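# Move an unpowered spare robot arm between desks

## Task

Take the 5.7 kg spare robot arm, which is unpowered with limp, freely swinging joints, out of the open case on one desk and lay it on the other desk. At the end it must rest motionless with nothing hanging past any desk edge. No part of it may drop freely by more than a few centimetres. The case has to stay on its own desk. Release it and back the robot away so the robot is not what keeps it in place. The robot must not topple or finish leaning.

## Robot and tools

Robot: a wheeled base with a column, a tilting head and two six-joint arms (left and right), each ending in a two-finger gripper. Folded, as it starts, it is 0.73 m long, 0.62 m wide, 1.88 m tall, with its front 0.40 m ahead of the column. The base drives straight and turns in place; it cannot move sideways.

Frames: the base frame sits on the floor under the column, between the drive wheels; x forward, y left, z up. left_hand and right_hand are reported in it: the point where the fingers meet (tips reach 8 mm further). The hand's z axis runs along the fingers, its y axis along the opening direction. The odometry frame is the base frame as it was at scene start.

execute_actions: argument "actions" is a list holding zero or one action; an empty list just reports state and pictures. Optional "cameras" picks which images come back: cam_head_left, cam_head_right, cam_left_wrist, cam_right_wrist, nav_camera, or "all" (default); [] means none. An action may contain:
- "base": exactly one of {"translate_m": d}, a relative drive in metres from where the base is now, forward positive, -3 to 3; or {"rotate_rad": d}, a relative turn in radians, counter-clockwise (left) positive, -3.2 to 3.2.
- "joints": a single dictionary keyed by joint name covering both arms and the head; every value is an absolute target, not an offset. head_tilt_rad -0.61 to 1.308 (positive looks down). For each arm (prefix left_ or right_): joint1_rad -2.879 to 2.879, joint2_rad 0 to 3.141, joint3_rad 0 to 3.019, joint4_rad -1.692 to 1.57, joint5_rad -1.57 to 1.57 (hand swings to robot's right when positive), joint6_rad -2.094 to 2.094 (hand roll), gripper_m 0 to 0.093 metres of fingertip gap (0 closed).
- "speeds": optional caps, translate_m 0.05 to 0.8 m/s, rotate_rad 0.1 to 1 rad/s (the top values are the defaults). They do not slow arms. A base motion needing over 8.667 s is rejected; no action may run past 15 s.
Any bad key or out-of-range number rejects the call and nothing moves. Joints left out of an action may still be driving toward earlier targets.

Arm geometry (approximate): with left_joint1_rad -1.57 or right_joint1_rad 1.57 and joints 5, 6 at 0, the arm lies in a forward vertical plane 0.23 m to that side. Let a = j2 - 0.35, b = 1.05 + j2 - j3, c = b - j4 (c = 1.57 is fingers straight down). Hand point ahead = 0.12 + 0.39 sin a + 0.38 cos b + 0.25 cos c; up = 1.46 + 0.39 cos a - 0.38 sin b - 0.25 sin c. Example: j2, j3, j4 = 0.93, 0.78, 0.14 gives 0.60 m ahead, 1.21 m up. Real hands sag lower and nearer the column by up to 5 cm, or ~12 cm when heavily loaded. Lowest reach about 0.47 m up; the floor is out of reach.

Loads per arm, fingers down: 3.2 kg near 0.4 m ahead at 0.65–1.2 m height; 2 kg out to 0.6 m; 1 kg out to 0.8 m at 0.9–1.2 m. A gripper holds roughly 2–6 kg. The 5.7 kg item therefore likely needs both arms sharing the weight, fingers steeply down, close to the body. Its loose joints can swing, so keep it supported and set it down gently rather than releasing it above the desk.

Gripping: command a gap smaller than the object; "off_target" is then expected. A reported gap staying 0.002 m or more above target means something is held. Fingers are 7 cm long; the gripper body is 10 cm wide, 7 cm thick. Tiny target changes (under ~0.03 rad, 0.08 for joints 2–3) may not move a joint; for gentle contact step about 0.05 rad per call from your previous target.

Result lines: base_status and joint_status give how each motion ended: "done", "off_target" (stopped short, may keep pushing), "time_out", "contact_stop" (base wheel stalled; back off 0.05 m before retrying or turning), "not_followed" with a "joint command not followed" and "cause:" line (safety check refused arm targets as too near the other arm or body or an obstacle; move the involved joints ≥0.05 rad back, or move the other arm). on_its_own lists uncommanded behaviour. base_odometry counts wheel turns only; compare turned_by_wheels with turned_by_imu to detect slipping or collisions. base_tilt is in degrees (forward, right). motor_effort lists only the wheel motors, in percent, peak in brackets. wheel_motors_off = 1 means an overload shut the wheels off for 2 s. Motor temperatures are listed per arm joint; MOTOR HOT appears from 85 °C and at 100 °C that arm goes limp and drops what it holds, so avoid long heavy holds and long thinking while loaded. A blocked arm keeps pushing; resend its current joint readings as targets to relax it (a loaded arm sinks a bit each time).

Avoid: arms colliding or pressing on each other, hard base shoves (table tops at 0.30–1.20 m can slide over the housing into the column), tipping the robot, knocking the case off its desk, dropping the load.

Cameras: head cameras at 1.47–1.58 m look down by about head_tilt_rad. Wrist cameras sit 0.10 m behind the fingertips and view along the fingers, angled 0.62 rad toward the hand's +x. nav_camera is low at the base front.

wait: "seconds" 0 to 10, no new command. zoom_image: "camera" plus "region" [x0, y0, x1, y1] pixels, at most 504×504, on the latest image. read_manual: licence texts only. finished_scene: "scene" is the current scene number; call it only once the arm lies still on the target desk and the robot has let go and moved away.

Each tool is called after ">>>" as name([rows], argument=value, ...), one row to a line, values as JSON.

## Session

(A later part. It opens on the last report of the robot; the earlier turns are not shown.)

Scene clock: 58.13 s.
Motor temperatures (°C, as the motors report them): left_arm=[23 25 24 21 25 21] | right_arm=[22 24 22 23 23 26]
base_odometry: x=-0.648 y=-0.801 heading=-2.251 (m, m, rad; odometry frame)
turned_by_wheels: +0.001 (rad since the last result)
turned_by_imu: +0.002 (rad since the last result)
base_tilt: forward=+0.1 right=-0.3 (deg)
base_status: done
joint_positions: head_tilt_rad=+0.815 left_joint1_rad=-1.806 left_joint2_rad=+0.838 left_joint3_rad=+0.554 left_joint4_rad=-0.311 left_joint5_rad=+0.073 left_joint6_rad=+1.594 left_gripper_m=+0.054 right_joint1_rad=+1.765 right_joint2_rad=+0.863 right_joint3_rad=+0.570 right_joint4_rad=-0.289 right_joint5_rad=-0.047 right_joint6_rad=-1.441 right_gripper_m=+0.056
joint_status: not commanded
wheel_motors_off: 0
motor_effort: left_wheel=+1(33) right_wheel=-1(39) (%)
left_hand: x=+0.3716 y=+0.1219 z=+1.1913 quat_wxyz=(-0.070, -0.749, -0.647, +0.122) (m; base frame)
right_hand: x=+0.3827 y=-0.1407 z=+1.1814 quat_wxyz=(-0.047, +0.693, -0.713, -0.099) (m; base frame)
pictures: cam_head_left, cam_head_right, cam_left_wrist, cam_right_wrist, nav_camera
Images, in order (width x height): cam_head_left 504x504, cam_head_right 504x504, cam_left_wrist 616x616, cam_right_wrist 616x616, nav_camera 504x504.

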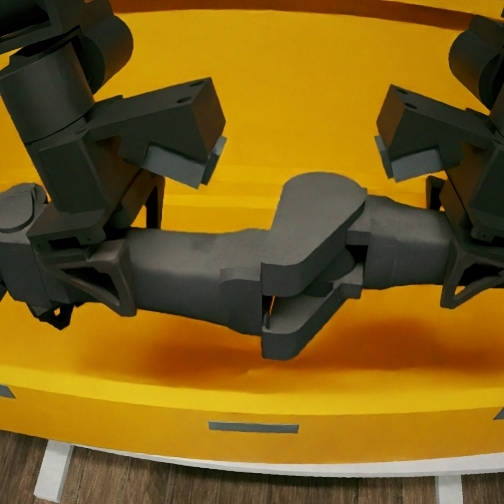

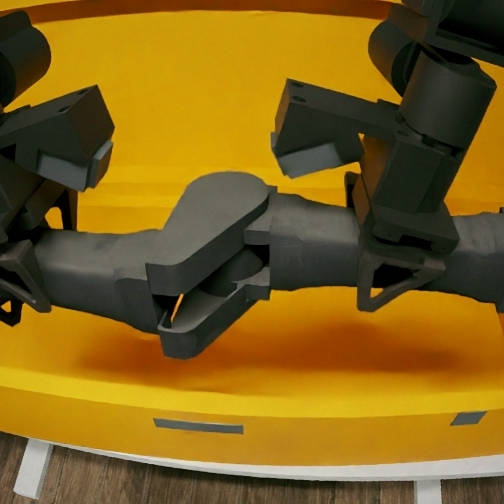

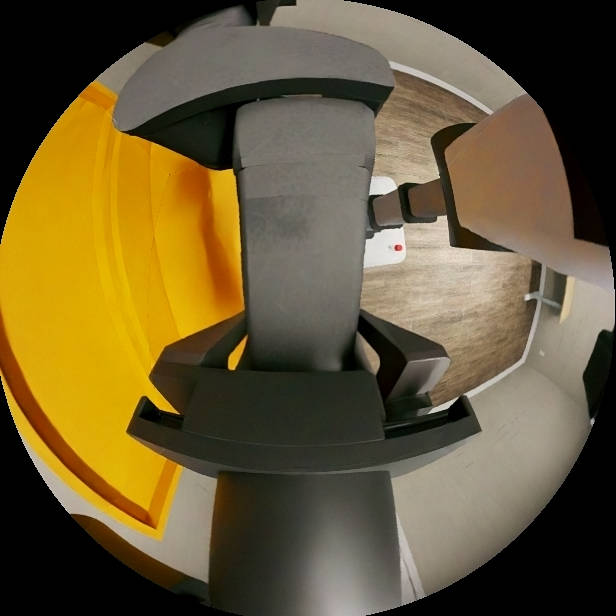

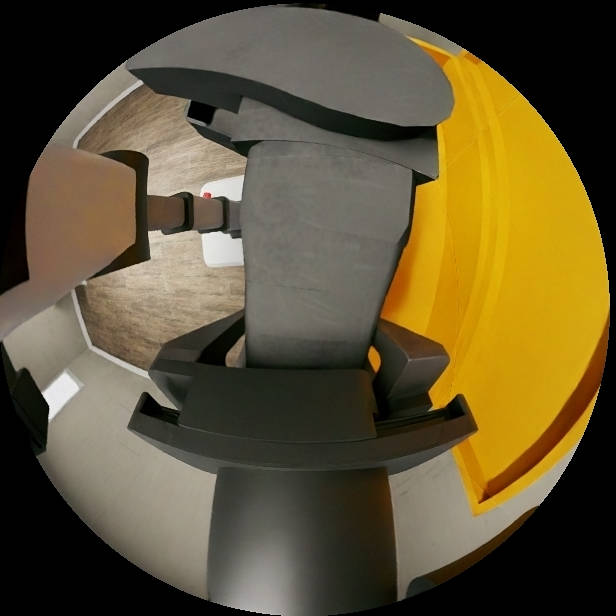

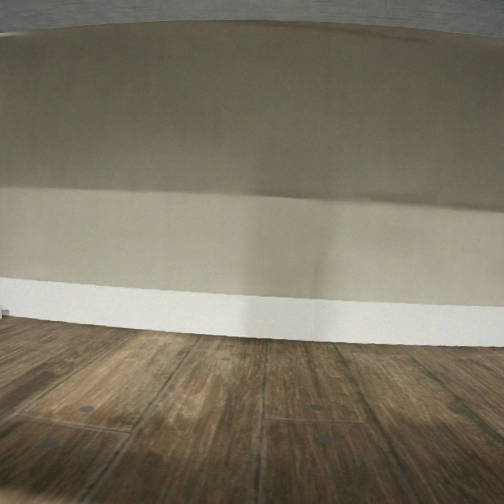

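>>> execute_actions([
  {"base":{"translate_m":-0.4},"speeds":{"translate_m":0.08}},
], cameras=["cam_head_left"])

>>> execute_actions([
  {"base":{"translate_m":-0.35},"speeds":{"translate_m":0.2}},
], cameras=[])

>>> execute_actions([
  {"base":{"rotate_rad":3.01},"joints":{"head_tilt_rad":0.3},"speeds":{"rotate_rad":0.4}},
], cameras=["cam_head_left","nav_camera"])

Scene clock: 66.00 s.
Motor temperatures (°C, as the motors report them): left_arm=[24 26 24 21 29 21] | right_arm=[22 25 22 23 23 27]
base_odometry: x=-0.396 y=-0.490 heading=-2.253 (m, m, rad; odometry frame)
turned_by_wheels: -0.002 (rad since the last result)
turned_by_imu: +0.000 (rad since the last result)
base_tilt: forward=+0.0 right=-0.3 (deg)
base_status: done
joint_positions: head_tilt_rad=+0.815 left_joint1_rad=-1.806 left_joint2_rad=+0.838 left_joint3_rad=+0.553 left_joint4_rad=-0.311 left_joint5_rad=+0.072 left_joint6_rad=+1.593 left_gripper_m=+0.054 right_joint1_rad=+1.766 right_joint2_rad=+0.865 right_joint3_rad=+0.571 right_joint4_rad=-0.289 right_joint5_rad=-0.047 right_joint6_rad=-1.442 right_gripper_m=+0.056
joint_status: not commanded
wheel_motors_off: 0
motor_effort: left_wheel=-1(31) right_wheel=+1(56) (%)
left_hand: x=+0.3711 y=+0.1220 z=+1.1912 quat_wxyz=(-0.070, -0.749, -0.648, +0.122) (m; base frame)
right_hand: x=+0.3827 y=-0.1403 z=+1.1811 quat_wxyz=(-0.047, +0.693, -0.712, -0.100) (m; base frame)
pictures: cam_head_left
Images, in order (width x height): cam_head_left 504x504.

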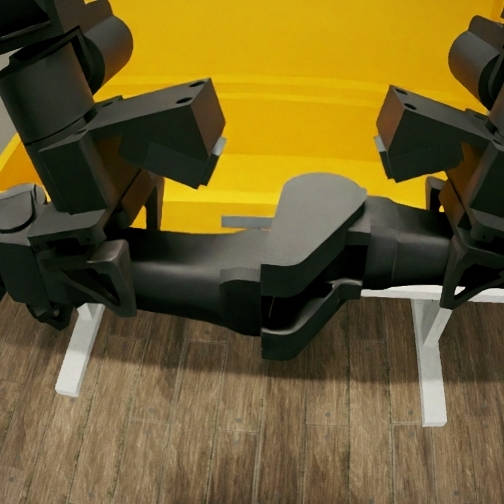

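Scene clock: 68.80 s.
Motor temperatures (°C, as the motors report them): left_arm=[24 26 24 21 30 21] | right_arm=[22 25 22 23 23 27]
base_odometry: x=-0.175 y=-0.219 heading=-2.254 (m, m, rad; odometry frame)
turned_by_wheels: -0.001 (rad since the last result)
turned_by_imu: -0.001 (rad since the last result)
base_tilt: forward=+0.1 right=-0.2 (deg)
base_status: done
joint_positions: head_tilt_rad=+0.815 left_joint1_rad=-1.804 left_joint2_rad=+0.838 left_joint3_rad=+0.554 left_joint4_rad=-0.311 left_joint5_rad=+0.073 left_joint6_rad=+1.593 left_gripper_m=+0.054 right_joint1_rad=+1.767 right_joint2_rad=+0.865 right_joint3_rad=+0.573 right_joint4_rad=-0.289 right_joint5_rad=-0.046 right_joint6_rad=-1.441 right_gripper_m=+0.056
joint_status: not commanded
wheel_motors_off: 0
motor_effort: left_wheel=-1(34) right_wheel=+2(47) (%)
left_hand: x=+0.3722 y=+0.1226 z=+1.1912 quat_wxyz=(-0.070, -0.749, -0.648, +0.121) (m; base frame)
right_hand: x=+0.3835 y=-0.1398 z=+1.1812 quat_wxyz=(-0.048, +0.693, -0.712, -0.100) (m; base frame)
pictures: none
No camera images: the call's "cameras" was empty. Leave "cameras" out to get every camera's image.

Scene clock: 77.27 s.
Motor temperatures (°C, as the motors report them): left_arm=[24 26 24 21 33 21] | right_arm=[22 25 22 23 24 27]
base_odometry: x=-0.175 y=-0.219 heading=+0.755 (m, m, rad; odometry frame)
turned_by_wheels: +3.009 (rad since the last result)
turned_by_imu: +3.045 (rad since the last result)
base_tilt: forward=+0.1 right=-0.3 (deg)
base_status: done
joint_positions: head_tilt_rad=+0.319 left_joint1_rad=-1.804 left_joint2_rad=+0.838 left_joint3_rad=+0.555 left_joint4_rad=-0.311 left_joint5_rad=+0.072 left_joint6_rad=+1.593 left_gripper_m=+0.054 right_joint1_rad=+1.767 right_joint2_rad=+0.865 right_joint3_rad=+0.574 right_joint4_rad=-0.289 right_joint5_rad=-0.046 right_joint6_rad=-1.442 right_gripper_m=+0.056
joint_status: all done
wheel_motors_off: 0
motor_effort: left_wheel=-4(42) right_wheel=+6(56) (%)
left_hand: x=+0.3726 y=+0.1226 z=+1.1912 quat_wxyz=(-0.070, -0.749, -0.648, +0.121) (m; base frame)
right_hand: x=+0.3840 y=-0.1398 z=+1.1812 quat_wxyz=(-0.048, +0.693, -0.712, -0.100) (m; base frame)
pictures: cam_head_left, nav_camera
Images, in order (width x height): cam_head_left 504x504, nav_camera 504x504.

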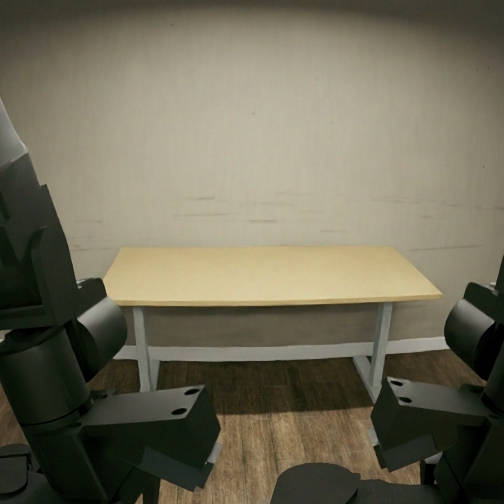

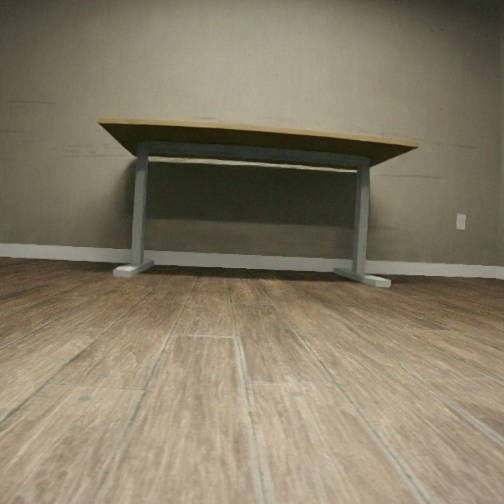

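>>> execute_actions([
  {"base":{"rotate_rad":-0.04},"speeds":{"rotate_rad":0.2}},
], cameras=[])

>>> execute_actions([
  {"base":{"translate_m":1.35},"joints":{"head_tilt_rad":1.1},"speeds":{"translate_m":0.3}},
], cameras=["cam_head_left","cam_head_right"])

Scene clock: 102.53 s.
Motor temperatures (°C, as the motors report them): left_arm=[24 26 24 21 37 21] | right_arm=[22 26 22 23 24 28]
base_odometry: x=-0.175 y=-0.219 heading=+0.716 (m, m, rad; odometry frame)
turned_by_wheels: -0.039 (rad since the last result)
turned_by_imu: -0.039 (rad since the last result)
base_tilt: forward=+0.1 right=-0.3 (deg)
base_status: done
joint_positions: head_tilt_rad=+0.319 left_joint1_rad=-1.804 left_joint2_rad=+0.838 left_joint3_rad=+0.555 left_joint4_rad=-0.311 left_joint5_rad=+0.073 left_joint6_rad=+1.594 left_gripper_m=+0.054 right_joint1_rad=+1.767 right_joint2_rad=+0.865 right_joint3_rad=+0.574 right_joint4_rad=-0.289 right_joint5_rad=-0.046 right_joint6_rad=-1.442 right_gripper_m=+0.056
joint_status: not commanded
wheel_motors_off: 0
motor_effort: left_wheel=+4(15) right_wheel=-5(16) (%)
left_hand: x=+0.3726 y=+0.1226 z=+1.1912 quat_wxyz=(-0.070, -0.749, -0.648, +0.121) (m; base frame)
right_hand: x=+0.3840 y=-0.1399 z=+1.1812 quat_wxyz=(-0.048, +0.693, -0.712, -0.099) (m; base frame)
pictures: none
No camera images: the call's "cameras" was empty. Leave "cameras" out to get every camera's image.

Scene clock: 108.43 s.
Motor temperatures (°C, as the motors report them): left_arm=[24 26 24 21 38 21] | right_arm=[22 26 22 23 24 28]
base_odometry: x=+0.843 y=+0.668 heading=+0.717 (m, m, rad; odometry frame)
turned_by_wheels: +0.001 (rad since the last result)
turned_by_imu: +0.004 (rad since the last result)
base_tilt: forward=+0.2 right=-0.2 (deg)
base_status: done
joint_positions: head_tilt_rad=+1.100 left_joint1_rad=-1.802 left_joint2_rad=+0.838 left_joint3_rad=+0.558 left_joint4_rad=-0.311 left_joint5_rad=+0.072 left_joint6_rad=+1.595 left_gripper_m=+0.054 right_joint1_rad=+1.767 right_joint2_rad=+0.866 right_joint3_rad=+0.577 right_joint4_rad=-0.289 right_joint5_rad=-0.046 right_joint6_rad=-1.442 right_gripper_m=+0.056
joint_status: all done
wheel_motors_off: 0
motor_effort: left_wheel=+2(55) right_wheel=-1(53) (%)
left_hand: x=+0.3746 y=+0.1230 z=+1.1913 quat_wxyz=(-0.071, -0.749, -0.648, +0.119) (m; base frame)
right_hand: x=+0.3858 y=-0.1396 z=+1.1812 quat_wxyz=(-0.049, +0.693, -0.712, -0.099) (m; base frame)
pictures: cam_head_left, cam_head_right
Images, in order (width x height): cam_head_left 504x504, cam_head_right 504x504.

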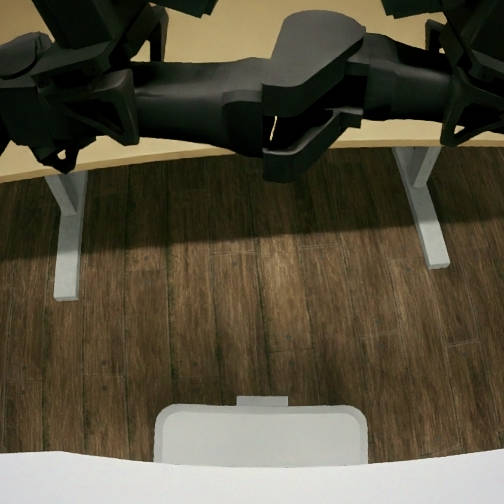

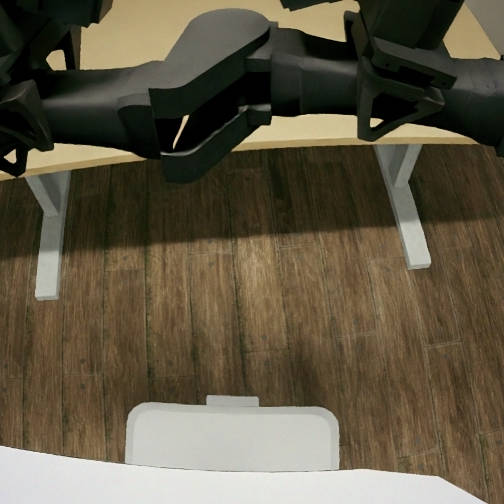

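>>> execute_actions([
  {"base":{"rotate_rad":0.08},"speeds":{"rotate_rad":0.2}},
], cameras=[])

>>> execute_actions([
  {"base":{"translate_m":0.47},"joints":{"head_tilt_rad":1.2},"speeds":{"translate_m":0.15}},
], cameras=[])

>>> execute_actions([
  {"joints":{"left_joint1_rad":-1.72,"left_joint2_rad":1.5,"left_joint3_rad":0.78,"left_joint4_rad":0.17,"right_joint2_rad":1.55,"right_joint3_rad":0.8,"right_joint4_rad":0.2}},
], cameras=["cam_head_left","cam_head_right"])

Scene clock: 113.17 s.
Motor temperatures (°C, as the motors report them): left_arm=[24 27 24 21 39 21] | right_arm=[22 26 22 23 24 28]
base_odometry: x=+0.843 y=+0.668 heading=+0.796 (m, m, rad; odometry frame)
turned_by_wheels: +0.078 (rad since the last result)
turned_by_imu: +0.080 (rad since the last result)
base_tilt: forward=+0.0 right=-0.3 (deg)
base_status: done
joint_positions: head_tilt_rad=+1.100 left_joint1_rad=-1.802 left_joint2_rad=+0.838 left_joint3_rad=+0.558 left_joint4_rad=-0.311 left_joint5_rad=+0.072 left_joint6_rad=+1.593 left_gripper_m=+0.054 right_joint1_rad=+1.767 right_joint2_rad=+0.866 right_joint3_rad=+0.577 right_joint4_rad=-0.289 right_joint5_rad=-0.046 right_joint6_rad=-1.442 right_gripper_m=+0.056
joint_status: not commanded
wheel_motors_off: 0
motor_effort: left_wheel=+0(34) right_wheel=+1(42) (%)
left_hand: x=+0.3746 y=+0.1230 z=+1.1913 quat_wxyz=(-0.071, -0.749, -0.648, +0.119) (m; base frame)
right_hand: x=+0.3857 y=-0.1394 z=+1.1812 quat_wxyz=(-0.049, +0.693, -0.712, -0.099) (m; base frame)
pictures: none
No camera images: the call's "cameras" was empty. Leave "cameras" out to get every camera's image.

Scene clock: 117.30 s.
Motor temperatures (°C, as the motors report them): left_arm=[24 27 24 21 39 21] | right_arm=[22 26 22 23 25 28]
base_odometry: x=+1.172 y=+1.004 heading=+0.797 (m, m, rad; odometry frame)
turned_by_wheels: +0.001 (rad since the last result)
turned_by_imu: +0.002 (rad since the last result)
base_tilt: forward=+0.1 right=-0.2 (deg)
base_status: done
joint_positions: head_tilt_rad=+1.198 left_joint1_rad=-1.802 left_joint2_rad=+0.838 left_joint3_rad=+0.559 left_joint4_rad=-0.311 left_joint5_rad=+0.071 left_joint6_rad=+1.594 left_gripper_m=+0.054 right_joint1_rad=+1.768 right_joint2_rad=+0.867 right_joint3_rad=+0.578 right_joint4_rad=-0.289 right_joint5_rad=-0.045 right_joint6_rad=-1.443 right_gripper_m=+0.056
joint_status: all done
wheel_motors_off: 0
motor_effort: left_wheel=+1(51) right_wheel=-2(46) (%)
left_hand: x=+0.3748 y=+0.1231 z=+1.1913 quat_wxyz=(-0.071, -0.749, -0.648, +0.119) (m; base frame)
right_hand: x=+0.3860 y=-0.1394 z=+1.1811 quat_wxyz=(-0.049, +0.694, -0.712, -0.099) (m; base frame)
pictures: none
No camera images: the call's "cameras" was empty. Leave "cameras" out to get every camera's image.

Scene clock: 120.17 s.
Motor temperatures (°C, as the motors report them): left_arm=[24 27 24 21 38 21] | right_arm=[22 26 22 23 24 28]
base_odometry: x=+1.172 y=+1.004 heading=+0.797 (m, m, rad; odometry frame)
turned_by_wheels: +0.000 (rad since the last result)
turned_by_imu: +0.001 (rad since the last result)
base_tilt: forward=+0.1 right=-0.3 (deg)
base_status: not commanded
joint_positions: head_tilt_rad=+1.198 left_joint1_rad=-1.749 left_joint2_rad=+1.607 left_joint3_rad=+0.829 left_joint4_rad=+0.170 left_joint5_rad=+0.021 left_joint6_rad=+1.573 left_gripper_m=+0.054 right_joint1_rad=+1.704 right_joint2_rad=+1.627 right_joint3_rad=+0.864 right_joint4_rad=+0.215 right_joint5_rad=-0.022 right_joint6_rad=-1.506 right_gripper_m=+0.055
joint_status: all done
wheel_motors_off: 0
motor_effort: left_wheel=+2(6) right_wheel=-2(13) (%)
left_hand: x=+0.3687 y=+0.1185 z=+0.9674 quat_wxyz=(-0.031, -0.737, -0.669, +0.091) (m; base frame)
right_hand: x=+0.3932 y=-0.1424 z=+0.9545 quat_wxyz=(-0.038, +0.707, -0.704, -0.058) (m; base frame)
pictures: cam_head_left, cam_head_right
Images, in order (width x height): cam_head_left 504x504, cam_head_right 504x504.

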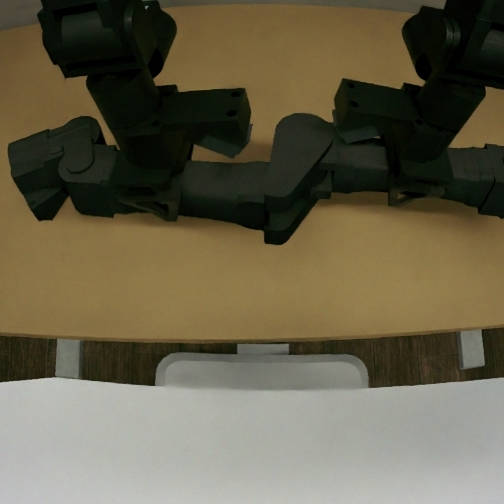

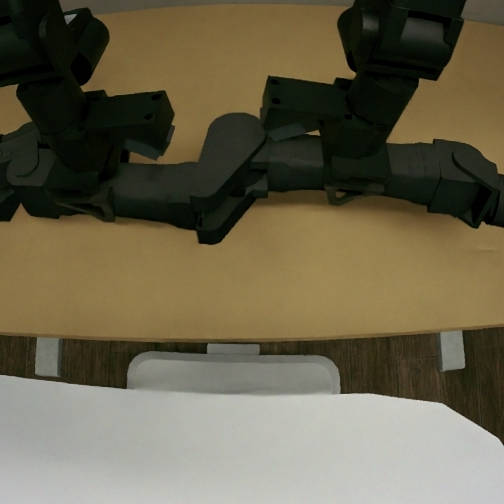

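>>> execute_actions([
  {"joints":{"left_joint2_rad":1.75,"left_joint3_rad":0.95,"left_joint4_rad":0.25,"right_joint2_rad":1.75,"right_joint3_rad":0.95,"right_joint4_rad":0.27}},
], cameras=["cam_head_left"])

>>> execute_actions([
  {"base":{"translate_m":0.05},"speeds":{"translate_m":0.05},"joints":{"left_joint2_rad":1.93,"left_joint3_rad":1.08,"left_joint4_rad":0.3,"right_joint2_rad":1.83,"right_joint3_rad":1.0,"right_joint4_rad":0.3}},
], cameras=["cam_head_left","cam_head_right"])

Scene clock: 124.30 s.
Motor temperatures (°C, as the motors report them): left_arm=[24 27 25 21 36 21] | right_arm=[22 26 23 23 24 28]
base_odometry: x=+1.172 y=+1.004 heading=+0.797 (m, m, rad; odometry frame)
turned_by_wheels: +0.000 (rad since the last result)
turned_by_imu: +0.001 (rad since the last result)
base_tilt: forward=+0.1 right=-0.3 (deg)
base_status: not commanded
joint_positions: head_tilt_rad=+1.198 left_joint1_rad=-1.737 left_joint2_rad=+1.802 left_joint3_rad=+0.972 left_joint4_rad=+0.242 left_joint5_rad=+0.006 left_joint6_rad=+1.578 left_gripper_m=+0.053 right_joint1_rad=+1.693 right_joint2_rad=+1.841 right_joint3_rad=+1.026 right_joint4_rad=+0.291 right_joint5_rad=-0.018 right_joint6_rad=-1.501 right_gripper_m=+0.055
joint_status: all done
wheel_motors_off: 0
motor_effort: left_wheel=+2(3) right_wheel=-2(7) (%)
left_hand: x=+0.3702 y=+0.1183 z=+0.8985 quat_wxyz=(-0.029, -0.738, -0.671, +0.075) (m; base frame)
right_hand: x=+0.3951 y=-0.1417 z=+0.8784 quat_wxyz=(-0.042, +0.703, -0.709, -0.045) (m; base frame)
pictures: cam_head_left
Images, in order (width x height): cam_head_left 504x504.

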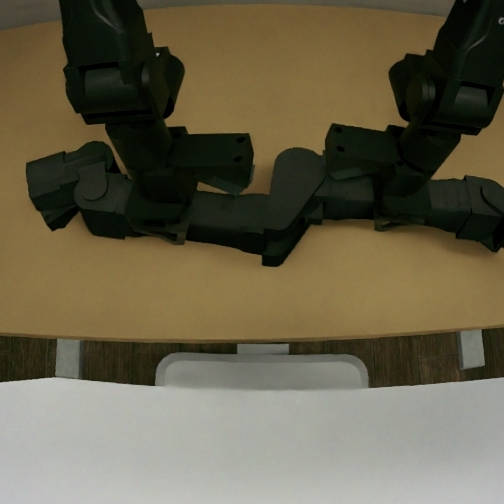

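Scene clock: 125.93 s.
Motor temperatures (°C, as the motors report them): left_arm=[24 27 24 21 35 21] | right_arm=[22 27 23 23 24 28]
base_odometry: x=+1.207 y=+1.039 heading=+0.797 (m, m, rad; odometry frame)
turned_by_wheels: +0.000 (rad since the last result)
turned_by_imu: +0.001 (rad since the last result)
base_tilt: forward=+0.1 right=-0.3 (deg)
base_status: done
joint_positions: head_tilt_rad=+1.199 left_joint1_rad=-1.773 left_joint2_rad=+1.892 left_joint3_rad=+1.013 left_joint4_rad=+0.283 left_joint5_rad=+0.021 left_joint6_rad=+1.523 left_gripper_m=+0.053 right_joint1_rad=+1.656 right_joint2_rad=+1.945 right_joint3_rad=+1.105 right_joint4_rad=+0.319 right_joint5_rad=-0.005 right_joint6_rad=-1.512 right_gripper_m=+0.053
joint_status: right_joint3_rad off_target (ended at +1.105, target +1.000); the others done
wheel_motors_off: 0
motor_effort: left_wheel=+0(31) right_wheel=+1(40) (%)
left_hand: x=+0.3512 y=+0.0896 z=+0.8748 quat_wxyz=(-0.040, -0.724, -0.682, +0.094) (m; base frame)
right_hand: x=+0.3884 y=-0.1658 z=+0.8386 quat_wxyz=(-0.027, +0.701, -0.712, -0.028) (m; base frame)
pictures: cam_head_left, cam_head_right
Images, in order (width x height): cam_head_left 504x504, cam_head_right 504x504.

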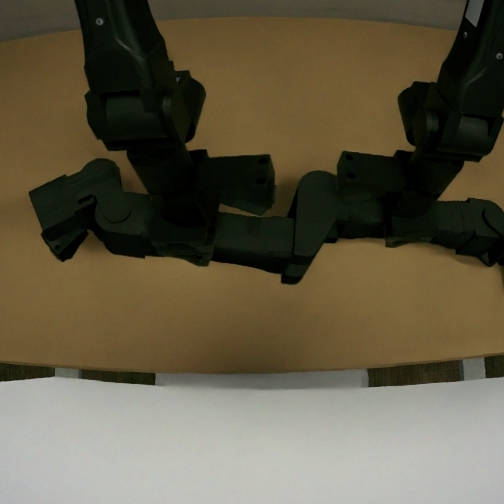

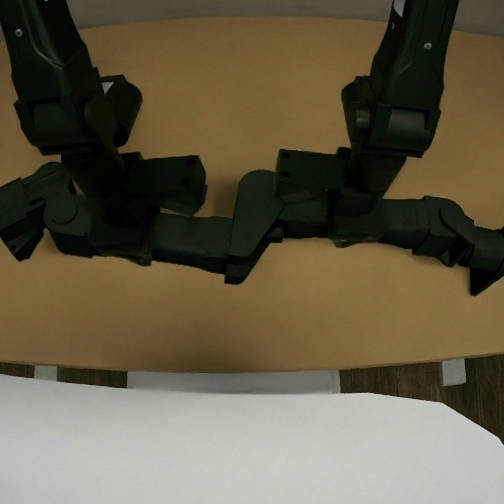

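>>> execute_actions([
  {"joints":{"left_joint1_rad":-1.6,"right_joint1_rad":1.76,"left_joint2_rad":1.95,"left_joint3_rad":1.08,"left_joint4_rad":0.3,"right_joint2_rad":1.9,"right_joint3_rad":1.06,"right_joint4_rad":0.31}},
], cameras=["cam_head_left","cam_head_right"])

Scene clock: 131.10 s.
Motor temperatures (°C, as the motors report them): left_arm=[24 26 24 21 34 21] | right_arm=[22 27 24 23 24 27]
base_odometry: x=+1.207 y=+1.039 heading=+0.797 (m, m, rad; odometry frame)
turned_by_wheels: +0.000 (rad since the last result)
turned_by_imu: +0.001 (rad since the last result)
base_tilt: forward=+0.1 right=-0.3 (deg)
base_status: not commanded
joint_positions: head_tilt_rad=+1.199 left_joint1_rad=-1.697 left_joint2_rad=+1.894 left_joint3_rad=+0.995 left_joint4_rad=+0.284 left_joint5_rad=+0.068 left_joint6_rad=+1.543 left_gripper_m=+0.053 right_joint1_rad=+1.718 right_joint2_rad=+1.974 right_joint3_rad=+1.127 right_joint4_rad=+0.330 right_joint5_rad=+0.003 right_joint6_rad=-1.500 right_gripper_m=+0.053
joint_status: left_joint1_rad time_out (moved +0.076 of +0.173); the others done
wheel_motors_off: 0
on_its_own: left_joint1_rad reads -1.697 and still pushes toward -1.600 since a time_out
motor_effort: left_wheel=+1(3) right_wheel=+4(9) (%)
left_hand: x=+0.3422 y=+0.1317 z=+0.8710 quat_wxyz=(-0.027, -0.717, -0.690, +0.095) (m; base frame)
right_hand: x=+0.3848 y=-0.1231 z=+0.8326 quat_wxyz=(-0.045, +0.706, -0.705, -0.043) (m; base frame)
pictures: cam_head_left, cam_head_right
Images, in order (width x height): cam_head_left 504x504, cam_head_right 504x504.

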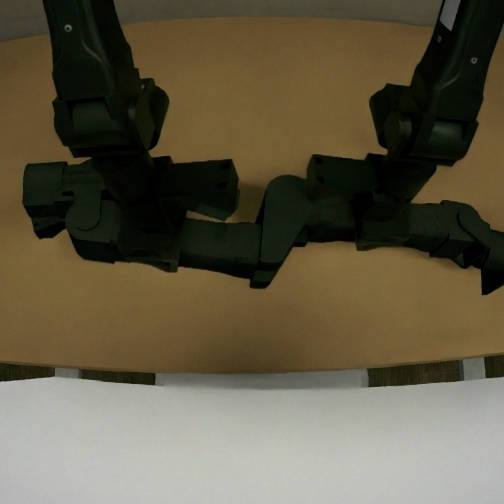

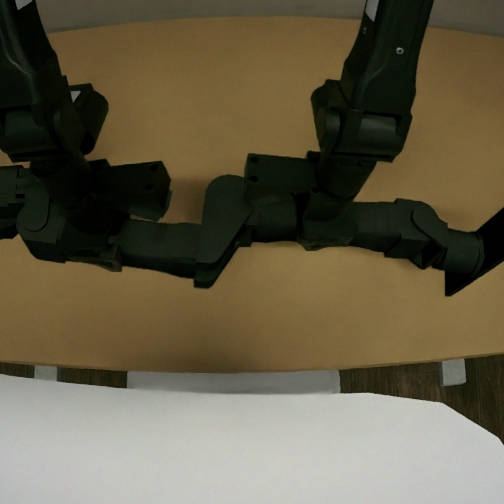

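>>> execute_actions([
  {"base":{"translate_m":-0.09},"speeds":{"translate_m":0.05},"joints":{"left_joint1_rad":-1.68,"left_joint2_rad":2.0,"left_joint3_rad":1.1,"left_joint4_rad":0.32}},
], cameras=["cam_head_left","cam_left_wrist"])

Scene clock: 135.57 s.
Motor temperatures (°C, as the motors report them): left_arm=[24 26 24 21 34 21] | right_arm=[22 27 24 23 24 27]
base_odometry: x=+1.144 y=+0.975 heading=+0.796 (m, m, rad; odometry frame)
turned_by_wheels: -0.001 (rad since the last result)
turned_by_imu: +0.000 (rad since the last result)
base_tilt: forward=+0.1 right=-0.2 (deg)
base_status: done
joint_positions: head_tilt_rad=+1.199 left_joint1_rad=-1.702 left_joint2_rad=+2.055 left_joint3_rad=+1.126 left_joint4_rad=+0.323 left_joint5_rad=+0.025 left_joint6_rad=+1.599 left_gripper_m=+0.053 right_joint1_rad=+1.716 right_joint2_rad=+2.014 right_joint3_rad=+1.141 right_joint4_rad=+0.311 right_joint5_rad=+0.023 right_joint6_rad=-1.456 right_gripper_m=+0.053
joint_status: all done
wheel_motors_off: 0
motor_effort: left_wheel=+0(29) right_wheel=+0(40) (%)
left_hand: x=+0.3309 y=+0.1301 z=+0.8130 quat_wxyz=(-0.020, -0.738, -0.670, +0.077) (m; base frame)
right_hand: x=+0.3630 y=-0.1283 z=+0.8202 quat_wxyz=(-0.020, +0.692, -0.720, -0.050) (m; base frame)
pictures: cam_head_left, cam_left_wrist
Images, in order (width x height): cam_head_left 504x504, cam_left_wrist 616x616.

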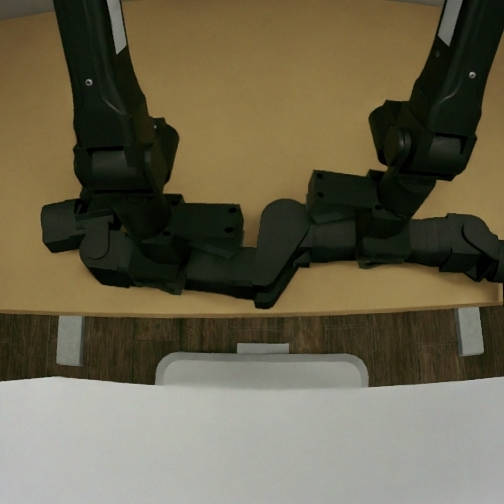

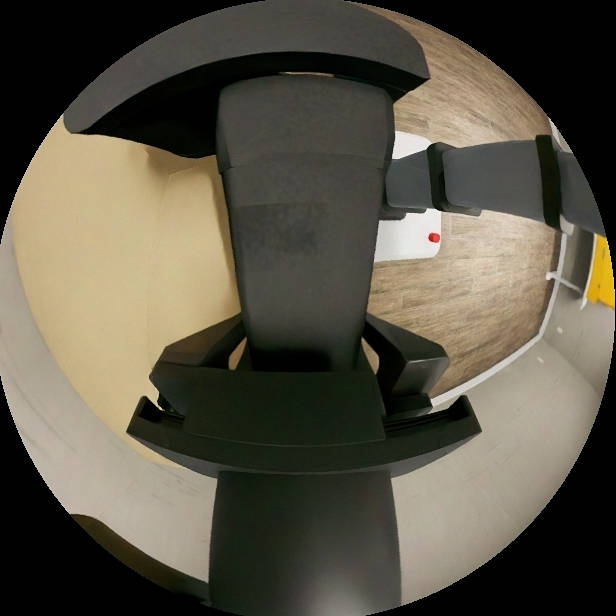

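>>> execute_actions([
  {"joints":{"left_joint2_rad":2.08,"left_joint3_rad":1.17,"left_joint4_rad":0.35,"right_joint2_rad":2.03,"right_joint3_rad":1.14,"right_joint4_rad":0.36}},
], cameras=[])

>>> execute_actions([
  {"base":{"translate_m":0.12},"speeds":{"translate_m":0.05}},
], cameras=["cam_head_left"])

>>> execute_actions([
  {"joints":{"left_joint2_rad":2.15,"left_joint3_rad":1.23,"left_joint4_rad":0.38,"right_joint2_rad":2.12,"right_joint3_rad":1.21,"right_joint4_rad":0.4}},
], cameras=["cam_head_left","cam_head_right"])

Scene clock: 140.30 s.
Motor temperatures (°C, as the motors report them): left_arm=[24 26 24 21 33 21] | right_arm=[22 27 24 23 24 28]
base_odometry: x=+1.144 y=+0.975 heading=+0.796 (m, m, rad; odometry frame)
turned_by_wheels: +0.000 (rad since the last result)
turned_by_imu: +0.001 (rad since the last result)
base_tilt: forward=+0.1 right=-0.2 (deg)
base_status: not commanded
joint_positions: head_tilt_rad=+1.199 left_joint1_rad=-1.698 left_joint2_rad=+2.108 left_joint3_rad=+1.171 left_joint4_rad=+0.347 left_joint5_rad=+0.014 left_joint6_rad=+1.580 left_gripper_m=+0.053 right_joint1_rad=+1.716 right_joint2_rad=+2.089 right_joint3_rad=+1.209 right_joint4_rad=+0.353 right_joint5_rad=+0.019 right_joint6_rad=-1.480 right_gripper_m=+0.053
joint_status: all done
wheel_motors_off: 0
motor_effort: left_wheel=-1(1) right_wheel=+1(2) (%)
left_hand: x=+0.3287 y=+0.1329 z=+0.7935 quat_wxyz=(-0.020, -0.732, -0.678, +0.067) (m; base frame)
right_hand: x=+0.3657 y=-0.1242 z=+0.7927 quat_wxyz=(-0.035, +0.700, -0.712, -0.040) (m; base frame)
pictures: none
No camera images: the call's "cameras" was empty. Leave "cameras" out to get every camera's image.

Scene clock: 143.47 s.
Motor temperatures (°C, as the motors report them): left_arm=[24 26 24 21 32 21] | right_arm=[22 27 24 23 24 28]
base_odometry: x=+1.228 y=+1.061 heading=+0.797 (m, m, rad; odometry frame)
turned_by_wheels: +0.000 (rad since the last result)
turned_by_imu: +0.001 (rad since the last result)
base_tilt: forward=+0.1 right=-0.3 (deg)
base_status: done
joint_positions: head_tilt_rad=+1.199 left_joint1_rad=-1.698 left_joint2_rad=+2.117 left_joint3_rad=+1.174 left_joint4_rad=+0.347 left_joint5_rad=+0.015 left_joint6_rad=+1.591 left_gripper_m=+0.053 right_joint1_rad=+1.716 right_joint2_rad=+2.098 right_joint3_rad=+1.205 right_joint4_rad=+0.353 right_joint5_rad=+0.020 right_joint6_rad=-1.468 right_gripper_m=+0.053
joint_status: not commanded
wheel_motors_off: 0
motor_effort: left_wheel=+0(29) right_wheel=+0(43) (%)
left_hand: x=+0.3244 y=+0.1329 z=+0.7911 quat_wxyz=(-0.018, -0.735, -0.674, +0.069) (m; base frame)
right_hand: x=+0.3570 y=-0.1244 z=+0.7911 quat_wxyz=(-0.030, +0.696, -0.716, -0.044) (m; base frame)
pictures: cam_head_left
Images, in order (width x height): cam_head_left 504x504.

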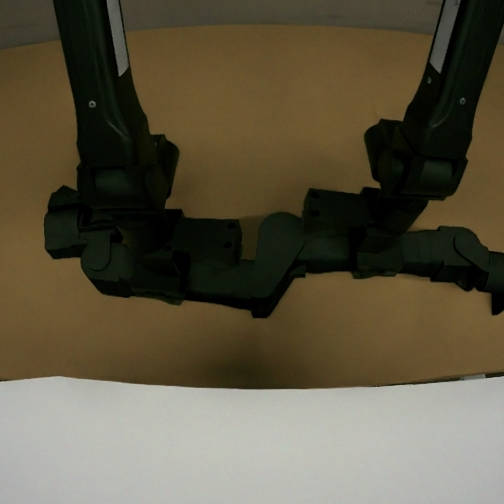

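Scene clock: 144.27 s.
Motor temperatures (°C, as the motors report them): left_arm=[24 26 24 21 32 21] | right_arm=[22 27 24 23 25 28]
base_odometry: x=+1.228 y=+1.061 heading=+0.797 (m, m, rad; odometry frame)
turned_by_wheels: +0.000 (rad since the last result)
turned_by_imu: +0.000 (rad since the last result)
base_tilt: forward=+0.1 right=-0.2 (deg)
base_status: not commanded
joint_positions: head_tilt_rad=+1.199 left_joint1_rad=-1.689 left_joint2_rad=+2.199 left_joint3_rad=+1.254 left_joint4_rad=+0.372 left_joint5_rad=+0.014 left_joint6_rad=+1.597 left_gripper_m=+0.053 right_joint1_rad=+1.719 right_joint2_rad=+2.143 right_joint3_rad=+1.249 right_joint4_rad=+0.372 right_joint5_rad=+0.020 right_joint6_rad=-1.471 right_gripper_m=+0.053
joint_status: all done
wheel_motors_off: 0
motor_effort: left_wheel=+0(1) right_wheel=-1(2) (%)
left_hand: x=+0.3225 y=+0.1363 z=+0.7597 quat_wxyz=(-0.024, -0.736, -0.674, +0.058) (m; base frame)
right_hand: x=+0.3570 y=-0.1205 z=+0.7745 quat_wxyz=(-0.037, +0.697, -0.715, -0.039) (m; base frame)
pictures: cam_head_left, cam_head_right
Images, in order (width x height): cam_head_left 504x504, cam_head_right 504x504.

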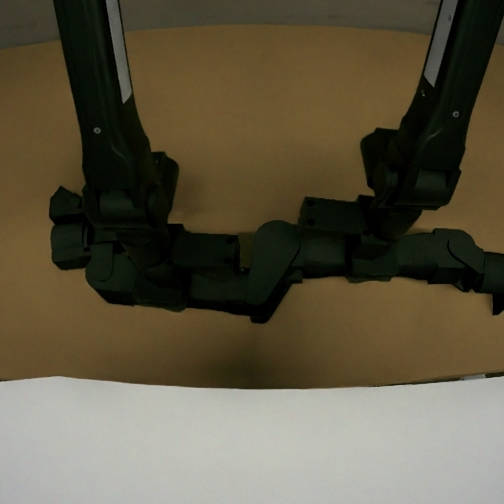

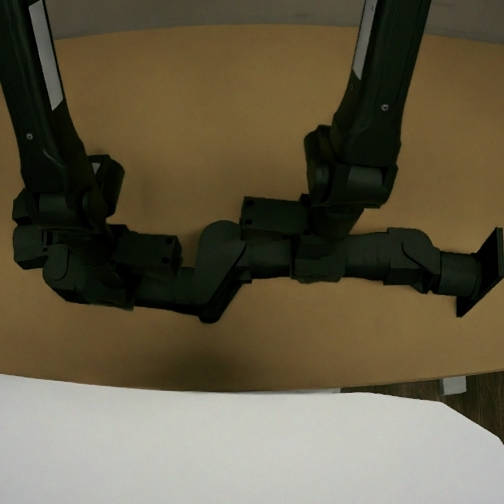

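Right a touch lower, release, raise, retreat.

>>> execute_actions([
  {"joints":{"right_joint2_rad":2.2,"right_joint3_rad":1.27}},
], cameras=[])

>>> execute_actions([
  {"joints":{"left_gripper_m":0.093,"right_gripper_m":0.093}},
], cameras=[])

>>> execute_actions([
  {"joints":{"left_joint2_rad":1.55,"left_joint3_rad":0.75,"left_joint4_rad":0.25,"right_joint2_rad":1.55,"right_joint3_rad":0.75,"right_joint4_rad":0.28,"left_joint1_rad":-1.62,"right_joint1_rad":1.62}},
], cameras=["cam_head_right"])

>>> execute_actions([
  {"base":{"translate_m":-0.7},"joints":{"head_tilt_rad":0.7,"left_joint2_rad":1.0,"left_joint3_rad":0.6,"left_joint4_rad":-0.2,"right_joint2_rad":1.0,"right_joint3_rad":0.6,"right_joint4_rad":-0.2}},
], cameras=["cam_head_left","cam_left_wrist","cam_right_wrist"])

Scene clock: 149.27 s.
Motor temperatures (°C, as the motors report them): left_arm=[24 26 25 21 31 21] | right_arm=[22 26 24 23 25 28]
base_odometry: x=+1.228 y=+1.061 heading=+0.797 (m, m, rad; odometry frame)
turned_by_wheels: +0.000 (rad since the last result)
turned_by_imu: +0.001 (rad since the last result)
base_tilt: forward=+0.1 right=-0.3 (deg)
base_status: not commanded
joint_positions: head_tilt_rad=+1.199 left_joint1_rad=-1.689 left_joint2_rad=+2.199 left_joint3_rad=+1.254 left_joint4_rad=+0.372 left_joint5_rad=+0.014 left_joint6_rad=+1.596 left_gripper_m=+0.053 right_joint1_rad=+1.719 right_joint2_rad=+2.146 right_joint3_rad=+1.253 right_joint4_rad=+0.372 right_joint5_rad=+0.020 right_joint6_rad=-1.471 right_gripper_m=+0.053
joint_status: all done
wheel_motors_off: 0
motor_effort: left_wheel=+0(0) right_wheel=-1(1) (%)
left_hand: x=+0.3225 y=+0.1363 z=+0.7597 quat_wxyz=(-0.024, -0.736, -0.675, +0.058) (m; base frame)
right_hand: x=+0.3571 y=-0.1203 z=+0.7733 quat_wxyz=(-0.037, +0.697, -0.715, -0.039) (m; base frame)
pictures: none
No camera images: the call's "cameras" was empty. Leave "cameras" out to get every camera's image.

Scene clock: 150.23 s.
Motor temperatures (°C, as the motors report them): left_arm=[24 26 25 21 31 21] | right_arm=[22 26 24 23 25 28]
base_odometry: x=+1.228 y=+1.061 heading=+0.797 (m, m, rad; odometry frame)
turned_by_wheels: +0.000 (rad since the last result)
turned_by_imu: +0.000 (rad since the last result)
base_tilt: forward=+0.0 right=-0.3 (deg)
base_status: not commanded
joint_positions: head_tilt_rad=+1.199 left_joint1_rad=-1.687 left_joint2_rad=+2.165 left_joint3_rad=+1.248 left_joint4_rad=+0.372 left_joint5_rad=+0.002 left_joint6_rad=+1.582 left_gripper_m=+0.093 right_joint1_rad=+1.757 right_joint2_rad=+2.186 right_joint3_rad=+1.272 right_joint4_rad=+0.389 right_joint5_rad=-0.006 right_joint6_rad=-1.559 right_gripper_m=+0.093
joint_status: all done
wheel_motors_off: 0
motor_effort: left_wheel=+1(1) right_wheel=-1(1) (%)
left_hand: x=+0.3422 y=+0.1396 z=+0.7675 quat_wxyz=(-0.028, -0.730, -0.681, +0.044) (m; base frame)
right_hand: x=+0.3431 y=-0.0871 z=+0.7660 quat_wxyz=(-0.059, +0.733, -0.675, -0.060) (m; base frame)
pictures: none
No camera images: the call's "cameras" was empty. Leave "cameras" out to get every camera's image.

Scene clock: 151.57 s.
Motor temperatures (°C, as the motors report them): left_arm=[23 26 25 21 31 21] | right_arm=[22 26 24 23 25 27]
base_odometry: x=+1.228 y=+1.061 heading=+0.797 (m, m, rad; odometry frame)
turned_by_wheels: +0.000 (rad since the last result)
turned_by_imu: +0.000 (rad since the last result)
base_tilt: forward=+0.1 right=-0.3 (deg)
base_status: not commanded
joint_positions: head_tilt_rad=+1.199 left_joint1_rad=-1.616 left_joint2_rad=+1.545 left_joint3_rad=+0.764 left_joint4_rad=+0.260 left_joint5_rad=+0.000 left_joint6_rad=+1.581 left_gripper_m=+0.093 right_joint1_rad=+1.621 right_joint2_rad=+1.538 right_joint3_rad=+0.763 right_joint4_rad=+0.289 right_joint5_rad=-0.009 right_joint6_rad=-1.563 right_gripper_m=+0.093
joint_status: all done
wheel_motors_off: 0
motor_effort: left_wheel=+1(1) right_wheel=-1(2) (%)
left_hand: x=+0.3852 y=+0.1989 z=+0.9812 quat_wxyz=(-0.015, -0.719, -0.695, +0.013) (m; base frame)
right_hand: x=+0.3952 y=-0.1957 z=+0.9836 quat_wxyz=(-0.032, +0.712, -0.701, -0.005) (m; base frame)
pictures: cam_head_right
Images, in order (width x height): cam_head_right 504x504.

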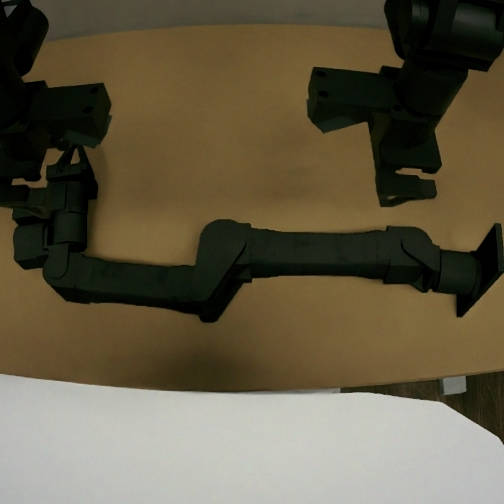

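Scene clock: 154.23 s.
Motor temperatures (°C, as the motors report them): left_arm=[23 26 25 21 30 21] | right_arm=[22 26 24 23 24 27]
base_odometry: x=+0.739 y=+0.560 heading=+0.798 (m, m, rad; odometry frame)
turned_by_wheels: +0.001 (rad since the last result)
turned_by_imu: +0.001 (rad since the last result)
base_tilt: forward=+0.1 right=-0.3 (deg)
base_status: done
joint_positions: head_tilt_rad=+0.716 left_joint1_rad=-1.616 left_joint2_rad=+0.994 left_joint3_rad=+0.594 left_joint4_rad=-0.189 left_joint5_rad=+0.000 left_joint6_rad=+1.580 left_gripper_m=+0.093 right_joint1_rad=+1.621 right_joint2_rad=+0.993 right_joint3_rad=+0.595 right_joint4_rad=-0.191 right_joint5_rad=-0.009 right_joint6_rad=-1.563 right_gripper_m=+0.093
joint_status: all done
wheel_motors_off: 0
motor_effort: left_wheel=+1(49) right_wheel=+1(40) (%)
left_hand: x=+0.3870 y=+0.2051 z=+1.1390 quat_wxyz=(+0.009, -0.718, -0.695, +0.037) (m; base frame)
right_hand: x=+0.3870 y=-0.2026 z=+1.1394 quat_wxyz=(+0.006, +0.713, -0.700, -0.041) (m; base frame)
pictures: cam_head_left, cam_left_wrist, cam_right_wrist
Images, in order (width x height): cam_head_left 504x504, cam_left_wrist 616x616, cam_right_wrist 616x616.

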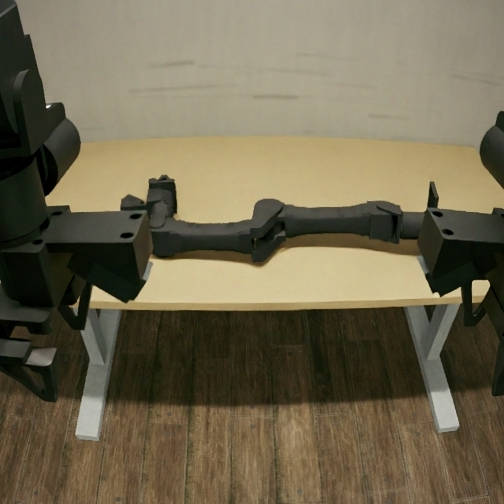

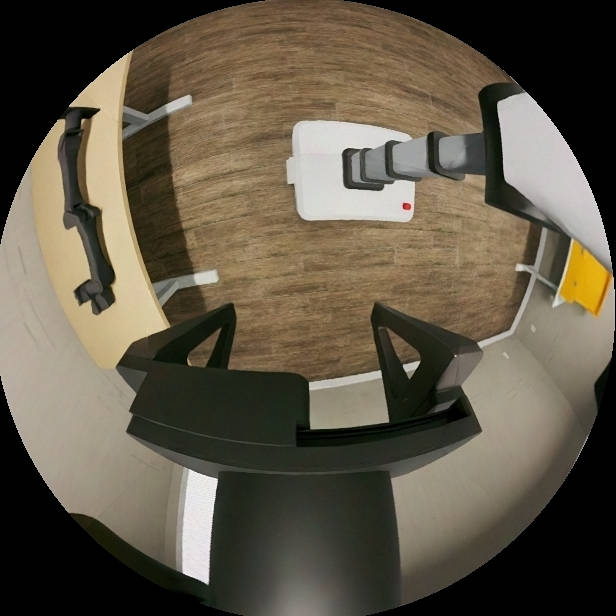

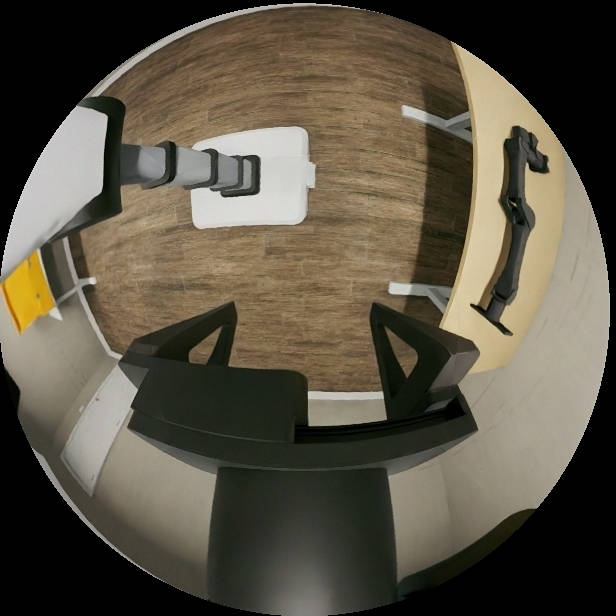

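>>> finished_scene(scene=2)

The scene is finished: the task was done.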